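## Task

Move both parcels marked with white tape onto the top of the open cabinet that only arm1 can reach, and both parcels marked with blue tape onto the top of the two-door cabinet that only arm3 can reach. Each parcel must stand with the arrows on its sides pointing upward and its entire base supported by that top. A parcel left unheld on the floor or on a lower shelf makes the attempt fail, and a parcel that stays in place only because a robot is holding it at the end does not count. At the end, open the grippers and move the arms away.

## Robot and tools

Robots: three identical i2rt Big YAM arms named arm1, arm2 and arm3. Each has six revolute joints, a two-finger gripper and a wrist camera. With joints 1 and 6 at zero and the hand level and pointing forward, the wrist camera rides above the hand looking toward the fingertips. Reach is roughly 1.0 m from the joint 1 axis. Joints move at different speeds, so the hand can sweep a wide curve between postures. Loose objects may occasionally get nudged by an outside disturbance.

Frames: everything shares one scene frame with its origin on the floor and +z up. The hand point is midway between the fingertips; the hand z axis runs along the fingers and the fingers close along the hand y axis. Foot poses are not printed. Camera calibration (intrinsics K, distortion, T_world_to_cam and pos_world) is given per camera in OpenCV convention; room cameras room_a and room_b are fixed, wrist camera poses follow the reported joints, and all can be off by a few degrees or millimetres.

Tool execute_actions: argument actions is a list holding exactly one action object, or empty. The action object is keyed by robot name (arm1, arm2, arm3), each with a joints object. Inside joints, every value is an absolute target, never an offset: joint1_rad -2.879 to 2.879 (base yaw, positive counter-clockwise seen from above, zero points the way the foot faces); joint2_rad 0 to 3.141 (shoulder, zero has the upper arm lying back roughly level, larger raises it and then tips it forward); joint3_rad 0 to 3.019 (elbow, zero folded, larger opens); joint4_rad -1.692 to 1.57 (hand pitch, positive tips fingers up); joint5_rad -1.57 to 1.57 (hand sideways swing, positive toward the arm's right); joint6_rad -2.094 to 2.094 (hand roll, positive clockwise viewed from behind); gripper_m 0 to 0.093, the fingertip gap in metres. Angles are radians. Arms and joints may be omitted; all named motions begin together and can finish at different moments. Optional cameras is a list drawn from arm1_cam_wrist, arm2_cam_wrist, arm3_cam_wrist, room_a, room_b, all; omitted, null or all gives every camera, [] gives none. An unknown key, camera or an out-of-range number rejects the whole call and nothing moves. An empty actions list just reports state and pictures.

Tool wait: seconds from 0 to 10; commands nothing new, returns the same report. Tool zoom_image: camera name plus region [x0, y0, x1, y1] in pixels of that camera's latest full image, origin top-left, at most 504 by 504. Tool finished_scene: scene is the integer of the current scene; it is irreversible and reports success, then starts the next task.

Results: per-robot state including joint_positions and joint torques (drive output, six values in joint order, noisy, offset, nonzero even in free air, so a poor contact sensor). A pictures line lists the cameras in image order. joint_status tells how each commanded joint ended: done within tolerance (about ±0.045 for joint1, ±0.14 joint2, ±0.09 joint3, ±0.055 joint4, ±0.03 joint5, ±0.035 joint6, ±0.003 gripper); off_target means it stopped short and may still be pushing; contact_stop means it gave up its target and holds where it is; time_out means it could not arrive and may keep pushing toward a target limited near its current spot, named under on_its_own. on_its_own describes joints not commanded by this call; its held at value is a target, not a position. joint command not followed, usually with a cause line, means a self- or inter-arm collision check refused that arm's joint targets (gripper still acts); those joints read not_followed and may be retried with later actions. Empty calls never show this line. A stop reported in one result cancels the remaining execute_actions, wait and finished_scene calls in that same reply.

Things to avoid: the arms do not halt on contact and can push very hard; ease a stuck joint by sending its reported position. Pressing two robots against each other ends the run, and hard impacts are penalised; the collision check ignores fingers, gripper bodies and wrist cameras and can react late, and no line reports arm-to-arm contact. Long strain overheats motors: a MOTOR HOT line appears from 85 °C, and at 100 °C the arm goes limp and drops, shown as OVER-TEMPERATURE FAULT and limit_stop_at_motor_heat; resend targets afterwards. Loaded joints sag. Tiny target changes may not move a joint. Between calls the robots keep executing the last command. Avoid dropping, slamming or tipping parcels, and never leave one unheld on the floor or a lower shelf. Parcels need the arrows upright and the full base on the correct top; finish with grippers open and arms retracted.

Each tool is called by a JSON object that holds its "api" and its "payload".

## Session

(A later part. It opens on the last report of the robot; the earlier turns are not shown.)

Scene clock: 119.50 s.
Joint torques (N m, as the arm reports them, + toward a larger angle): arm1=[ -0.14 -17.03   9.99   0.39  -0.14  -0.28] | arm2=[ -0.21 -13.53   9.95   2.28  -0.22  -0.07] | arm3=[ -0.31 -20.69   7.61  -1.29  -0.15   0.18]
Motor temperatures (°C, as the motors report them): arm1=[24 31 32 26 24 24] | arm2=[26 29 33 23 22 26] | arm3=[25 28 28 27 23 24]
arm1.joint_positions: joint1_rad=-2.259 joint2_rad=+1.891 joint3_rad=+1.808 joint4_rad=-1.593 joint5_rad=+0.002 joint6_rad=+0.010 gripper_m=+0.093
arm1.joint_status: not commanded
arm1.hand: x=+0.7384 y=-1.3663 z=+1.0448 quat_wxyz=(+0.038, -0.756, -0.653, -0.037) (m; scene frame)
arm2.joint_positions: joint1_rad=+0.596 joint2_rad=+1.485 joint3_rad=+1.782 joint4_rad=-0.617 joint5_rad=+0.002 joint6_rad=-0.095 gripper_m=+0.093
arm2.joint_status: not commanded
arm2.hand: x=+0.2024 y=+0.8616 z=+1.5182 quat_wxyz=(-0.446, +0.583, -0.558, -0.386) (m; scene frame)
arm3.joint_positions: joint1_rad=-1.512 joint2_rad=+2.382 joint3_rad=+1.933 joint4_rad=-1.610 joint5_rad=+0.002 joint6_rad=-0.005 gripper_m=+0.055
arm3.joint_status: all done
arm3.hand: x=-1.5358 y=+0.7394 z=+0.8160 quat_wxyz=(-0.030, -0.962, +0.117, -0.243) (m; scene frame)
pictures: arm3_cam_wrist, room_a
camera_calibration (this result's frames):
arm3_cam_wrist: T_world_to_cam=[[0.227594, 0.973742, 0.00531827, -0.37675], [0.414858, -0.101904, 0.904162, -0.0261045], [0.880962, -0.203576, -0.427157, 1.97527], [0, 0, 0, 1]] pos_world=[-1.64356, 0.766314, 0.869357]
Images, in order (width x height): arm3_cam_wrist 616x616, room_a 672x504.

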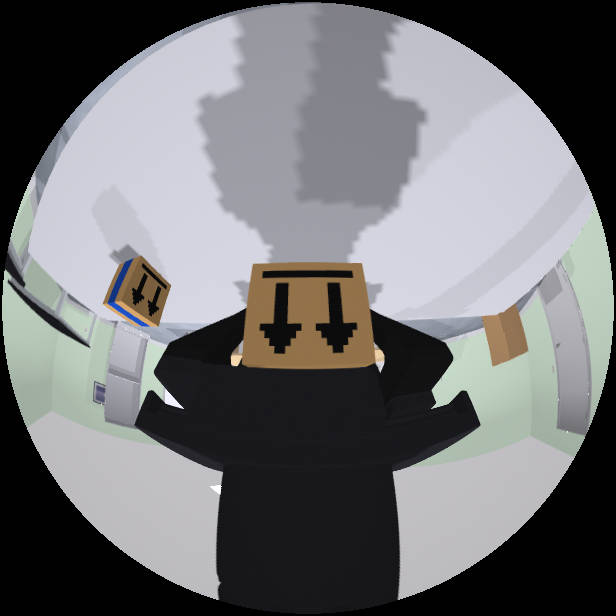

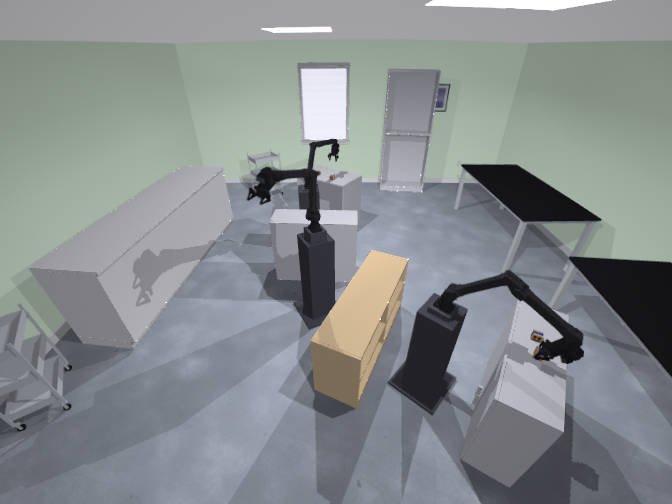

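{"api": "execute_actions", "payload": {"actions": [{"arm3":{"joints":{"joint2_rad":2.44}}}], "cameras": []}}

{"api": "execute_actions", "payload": {"actions": [{"arm3":{"joints":{"joint2_rad":2.47}}}], "cameras": ["arm3_cam_wrist"]}}

Scene clock: 122.77 s.
Joint torques (N m, as the arm reports them, + toward a larger angle): arm1=[  0.29 -17.02   9.91   0.33  -0.16  -0.29] | arm2=[  0.15 -13.29  10.02   2.41  -0.2   -0.08] | arm3=[ -0.36 -18.95   7.42  -1.35  -0.15   0.18]
Motor temperatures (°C, as the motors report them): arm1=[24 31 32 26 24 24] | arm2=[26 29 33 23 22 26] | arm3=[25 28 29 27 23 24]
arm1.joint_positions: joint1_rad=-2.259 joint2_rad=+1.891 joint3_rad=+1.808 joint4_rad=-1.593 joint5_rad=+0.002 joint6_rad=+0.010 gripper_m=+0.093
arm1.joint_status: not commanded
arm1.hand: x=+0.7384 y=-1.3663 z=+1.0448 quat_wxyz=(+0.038, -0.756, -0.653, -0.037) (m; scene frame)
arm2.joint_positions: joint1_rad=+0.596 joint2_rad=+1.485 joint3_rad=+1.782 joint4_rad=-0.617 joint5_rad=+0.002 joint6_rad=-0.095 gripper_m=+0.093
arm2.joint_status: not commanded
arm2.hand: x=+0.2024 y=+0.8616 z=+1.5182 quat_wxyz=(-0.446, +0.583, -0.558, -0.386) (m; scene frame)
arm3.joint_positions: joint1_rad=-1.512 joint2_rad=+2.423 joint3_rad=+1.933 joint4_rad=-1.610 joint5_rad=+0.002 joint6_rad=-0.005 gripper_m=+0.055
arm3.joint_status: all done
arm3.hand: x=-1.5284 y=+0.7376 z=+0.7937 quat_wxyz=(-0.032, -0.957, +0.117, -0.263) (m; scene frame)
pictures: none
No camera images: the call's "cameras" was empty. Leave "cameras" out to get every camera's image.

Scene clock: 123.50 s.
Joint torques (N m, as the arm reports them, + toward a larger angle): arm1=[  0.53 -16.72   9.96   0.41  -0.13  -0.27] | arm2=[ -0.8  -13.3   10.03   2.44  -0.22  -0.07] | arm3=[ -0.28 -19.05   7.23  -1.4   -0.15   0.17]
Motor temperatures (°C, as the motors report them): arm1=[24 31 32 26 24 24] | arm2=[26 29 33 23 22 26] | arm3=[25 28 29 27 23 24]
arm1.joint_positions: joint1_rad=-2.259 joint2_rad=+1.891 joint3_rad=+1.808 joint4_rad=-1.593 joint5_rad=+0.002 joint6_rad=+0.010 gripper_m=+0.093
arm1.joint_status: not commanded
arm1.hand: x=+0.7384 y=-1.3663 z=+1.0448 quat_wxyz=(+0.038, -0.756, -0.653, -0.037) (m; scene frame)
arm2.joint_positions: joint1_rad=+0.596 joint2_rad=+1.485 joint3_rad=+1.782 joint4_rad=-0.617 joint5_rad=+0.002 joint6_rad=-0.095 gripper_m=+0.093
arm2.joint_status: not commanded
arm2.hand: x=+0.2024 y=+0.8616 z=+1.5182 quat_wxyz=(-0.446, +0.583, -0.558, -0.386) (m; scene frame)
arm3.joint_positions: joint1_rad=-1.512 joint2_rad=+2.449 joint3_rad=+1.933 joint4_rad=-1.610 joint5_rad=+0.002 joint6_rad=-0.005 gripper_m=+0.055
arm3.joint_status: all done
arm3.hand: x=-1.5234 y=+0.7363 z=+0.7800 quat_wxyz=(-0.034, -0.954, +0.116, -0.275) (m; scene frame)
pictures: arm3_cam_wrist
camera_calibration (this result's frames):
arm3_cam_wrist: T_world_to_cam=[[0.227301, 0.973816, 0.00405283, -0.375834], [0.355816, -0.0869247, 0.930505, -0.120535], [0.906493, -0.210063, -0.366258, 1.94446], [0, 0, 0, 1]] pos_world=[-1.63432, 0.763976, 0.825855]
Images, in order (width x height): arm3_cam_wrist 616x616.

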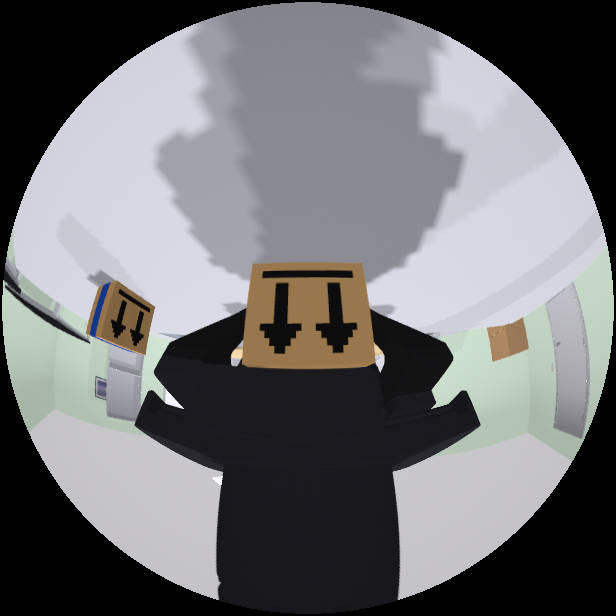

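No contact yet.

{"api": "execute_actions", "payload": {"actions": [{"arm3":{"joints":{"joint2_rad":2.495,"joint4_rad":-1.59}}}], "cameras": ["arm3_cam_wrist"]}}

Scene clock: 125.20 s.
Joint torques (N m, as the arm reports them, + toward a larger angle): arm1=[  0.25 -16.82   9.97   0.4   -0.14  -0.25] | arm2=[ -0.5  -13.18  10.01   2.41  -0.21  -0.09] | arm3=[ -0.48 -17.21   7.22  -0.47  -0.15   0.16]
Motor temperatures (°C, as the motors report them): arm1=[24 31 33 26 24 24] | arm2=[26 29 33 23 22 26] | arm3=[25 28 29 27 23 24]
arm1.joint_positions: joint1_rad=-2.259 joint2_rad=+1.891 joint3_rad=+1.808 joint4_rad=-1.593 joint5_rad=+0.002 joint6_rad=+0.010 gripper_m=+0.093
arm1.joint_status: not commanded
arm1.hand: x=+0.7384 y=-1.3663 z=+1.0448 quat_wxyz=(+0.038, -0.756, -0.653, -0.037) (m; scene frame)
arm2.joint_positions: joint1_rad=+0.596 joint2_rad=+1.485 joint3_rad=+1.782 joint4_rad=-0.617 joint5_rad=+0.002 joint6_rad=-0.095 gripper_m=+0.093
arm2.joint_status: not commanded
arm2.hand: x=+0.2024 y=+0.8616 z=+1.5182 quat_wxyz=(-0.446, +0.583, -0.558, -0.386) (m; scene frame)
arm3.joint_positions: joint1_rad=-1.512 joint2_rad=+2.453 joint3_rad=+1.933 joint4_rad=-1.607 joint5_rad=+0.002 joint6_rad=-0.003 gripper_m=+0.055
arm3.joint_status: all done
arm3.hand: x=-1.5230 y=+0.7362 z=+0.7774 quat_wxyz=(-0.034, -0.953, +0.117, -0.276) (m; scene frame)
pictures: arm3_cam_wrist
camera_calibration (this result's frames):
arm3_cam_wrist: T_world_to_cam=[[0.228864, 0.973445, 0.0050341, -0.373927], [0.353726, -0.0879789, 0.931202, -0.121265], [0.906918, -0.211338, -0.364468, 1.94334], [0, 0, 0, 1]] pos_world=[-1.63397, 0.764029, 0.823089]
Images, in order (width x height): arm3_cam_wrist 616x616.

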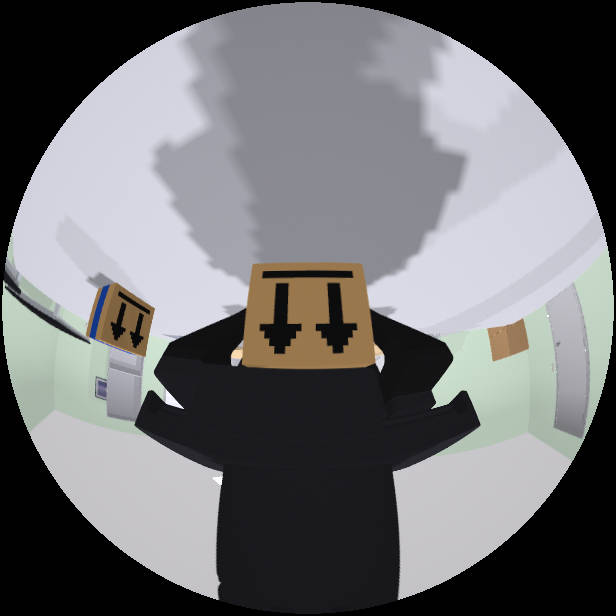

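{"api": "execute_actions", "payload": {"actions": [{"arm3":{"joints":{"joint2_rad":2.453,"joint4_rad":-1.607,"gripper_m":0.093}}}], "cameras": []}}

{"api": "execute_actions", "payload": {"actions": [{"arm3":{"joints":{"joint2_rad":2.1}}}], "cameras": ["arm3_cam_wrist","arm1_cam_wrist"]}}

Scene clock: 127.73 s.
Joint torques (N m, as the arm reports them, + toward a larger angle): arm1=[  0.56 -17.2    9.93   0.4   -0.12  -0.28] | arm2=[ -0.23 -13.46  10.04   2.44  -0.2   -0.05] | arm3=[  0.03 -20.24   7.22  -1.03  -0.14   0.16]
Motor temperatures (°C, as the motors report them): arm1=[24 31 33 26 24 24] | arm2=[26 29 33 23 22 26] | arm3=[25 28 29 27 23 24]
arm1.joint_positions: joint1_rad=-2.259 joint2_rad=+1.891 joint3_rad=+1.808 joint4_rad=-1.593 joint5_rad=+0.002 joint6_rad=+0.010 gripper_m=+0.093
arm1.joint_status: not commanded
arm1.hand: x=+0.7384 y=-1.3663 z=+1.0448 quat_wxyz=(+0.038, -0.756, -0.653, -0.037) (m; scene frame)
arm2.joint_positions: joint1_rad=+0.596 joint2_rad=+1.485 joint3_rad=+1.782 joint4_rad=-0.617 joint5_rad=+0.002 joint6_rad=-0.095 gripper_m=+0.093
arm2.joint_status: not commanded
arm2.hand: x=+0.2024 y=+0.8616 z=+1.5182 quat_wxyz=(-0.446, +0.583, -0.558, -0.386) (m; scene frame)
arm3.joint_positions: joint1_rad=-1.512 joint2_rad=+2.452 joint3_rad=+1.933 joint4_rad=-1.607 joint5_rad=+0.002 joint6_rad=-0.003 gripper_m=+0.093
arm3.joint_status: all done
arm3.hand: x=-1.5231 y=+0.7362 z=+0.7778 quat_wxyz=(-0.034, -0.954, +0.117, -0.275) (m; scene frame)
pictures: none
No camera images: the call's "cameras" was empty. Leave "cameras" out to get every camera's image.

Scene clock: 129.30 s.
Joint torques (N m, as the arm reports them, + toward a larger angle): arm1=[  0.42 -16.7    9.83   0.34  -0.14  -0.29] | arm2=[ -0.16 -13.23  10.07   2.5   -0.2   -0.07] | arm3=[ -0.26 -18.11   8.12  -0.4   -0.14   0.16]
Motor temperatures (°C, as the motors report them): arm1=[24 31 33 26 24 24] | arm2=[26 29 33 23 22 26] | arm3=[25 28 29 27 23 24]
arm1.joint_positions: joint1_rad=-2.259 joint2_rad=+1.891 joint3_rad=+1.808 joint4_rad=-1.593 joint5_rad=+0.002 joint6_rad=+0.010 gripper_m=+0.093
arm1.joint_status: not commanded
arm1.hand: x=+0.7384 y=-1.3663 z=+1.0448 quat_wxyz=(+0.038, -0.756, -0.653, -0.037) (m; scene frame)
arm2.joint_positions: joint1_rad=+0.596 joint2_rad=+1.485 joint3_rad=+1.782 joint4_rad=-0.617 joint5_rad=+0.002 joint6_rad=-0.095 gripper_m=+0.093
arm2.joint_status: not commanded
arm2.hand: x=+0.2024 y=+0.8616 z=+1.5182 quat_wxyz=(-0.446, +0.583, -0.558, -0.386) (m; scene frame)
arm3.joint_positions: joint1_rad=-1.512 joint2_rad=+2.089 joint3_rad=+1.941 joint4_rad=-1.607 joint5_rad=+0.002 joint6_rad=-0.003 gripper_m=+0.093
arm3.joint_status: all done
arm3.hand: x=-1.5650 y=+0.7468 z=+0.9845 quat_wxyz=(-0.011, -0.988, +0.122, -0.095) (m; scene frame)
pictures: arm1_cam_wrist, arm3_cam_wrist
camera_calibration (this result's frames):
arm1_cam_wrist: T_world_to_cam=[[-0.989105, 0.147198, -0.00195775, 0.937599], [0.107568, 0.731762, 0.673018, 0.222448], [0.100499, 0.665475, -0.739623, 1.73199], [0, 0, 0, 1]] pos_world=[0.729392, -1.45339, 1.13314]
arm3_cam_wrist: T_world_to_cam=[[0.231751, 0.972712, 0.0110911, -0.376602], [0.657326, -0.164994, 0.735323, 0.427245], [0.717087, -0.163121, -0.677626, 2.0344], [0, 0, 0, 1]] pos_world=[-1.65241, 0.768672, 1.06858]
Images, in order (width x height): arm1_cam_wrist 616x616, arm3_cam_wrist 616x616.

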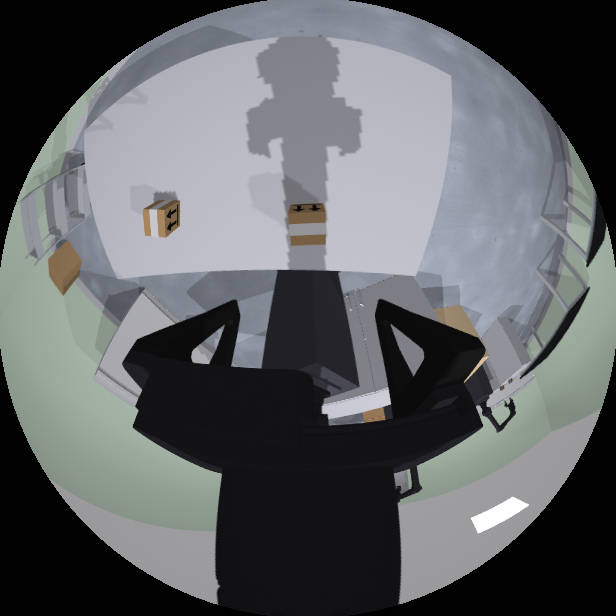

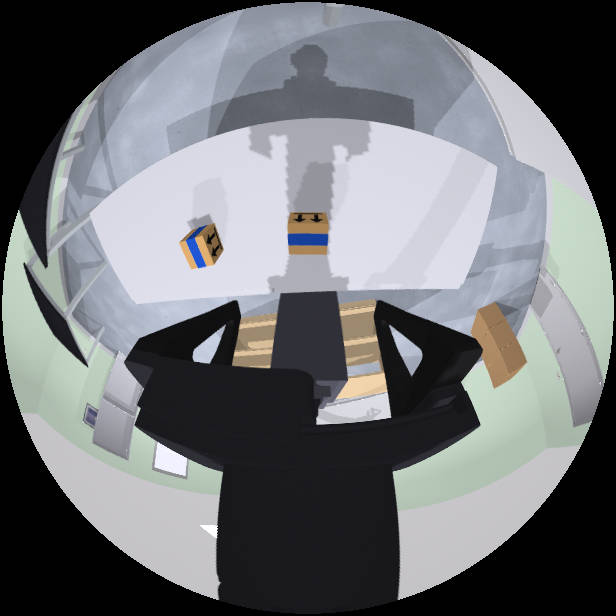

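{"api": "finished_scene", "payload": {"scene": 2}}

The scene is finished: the task was done.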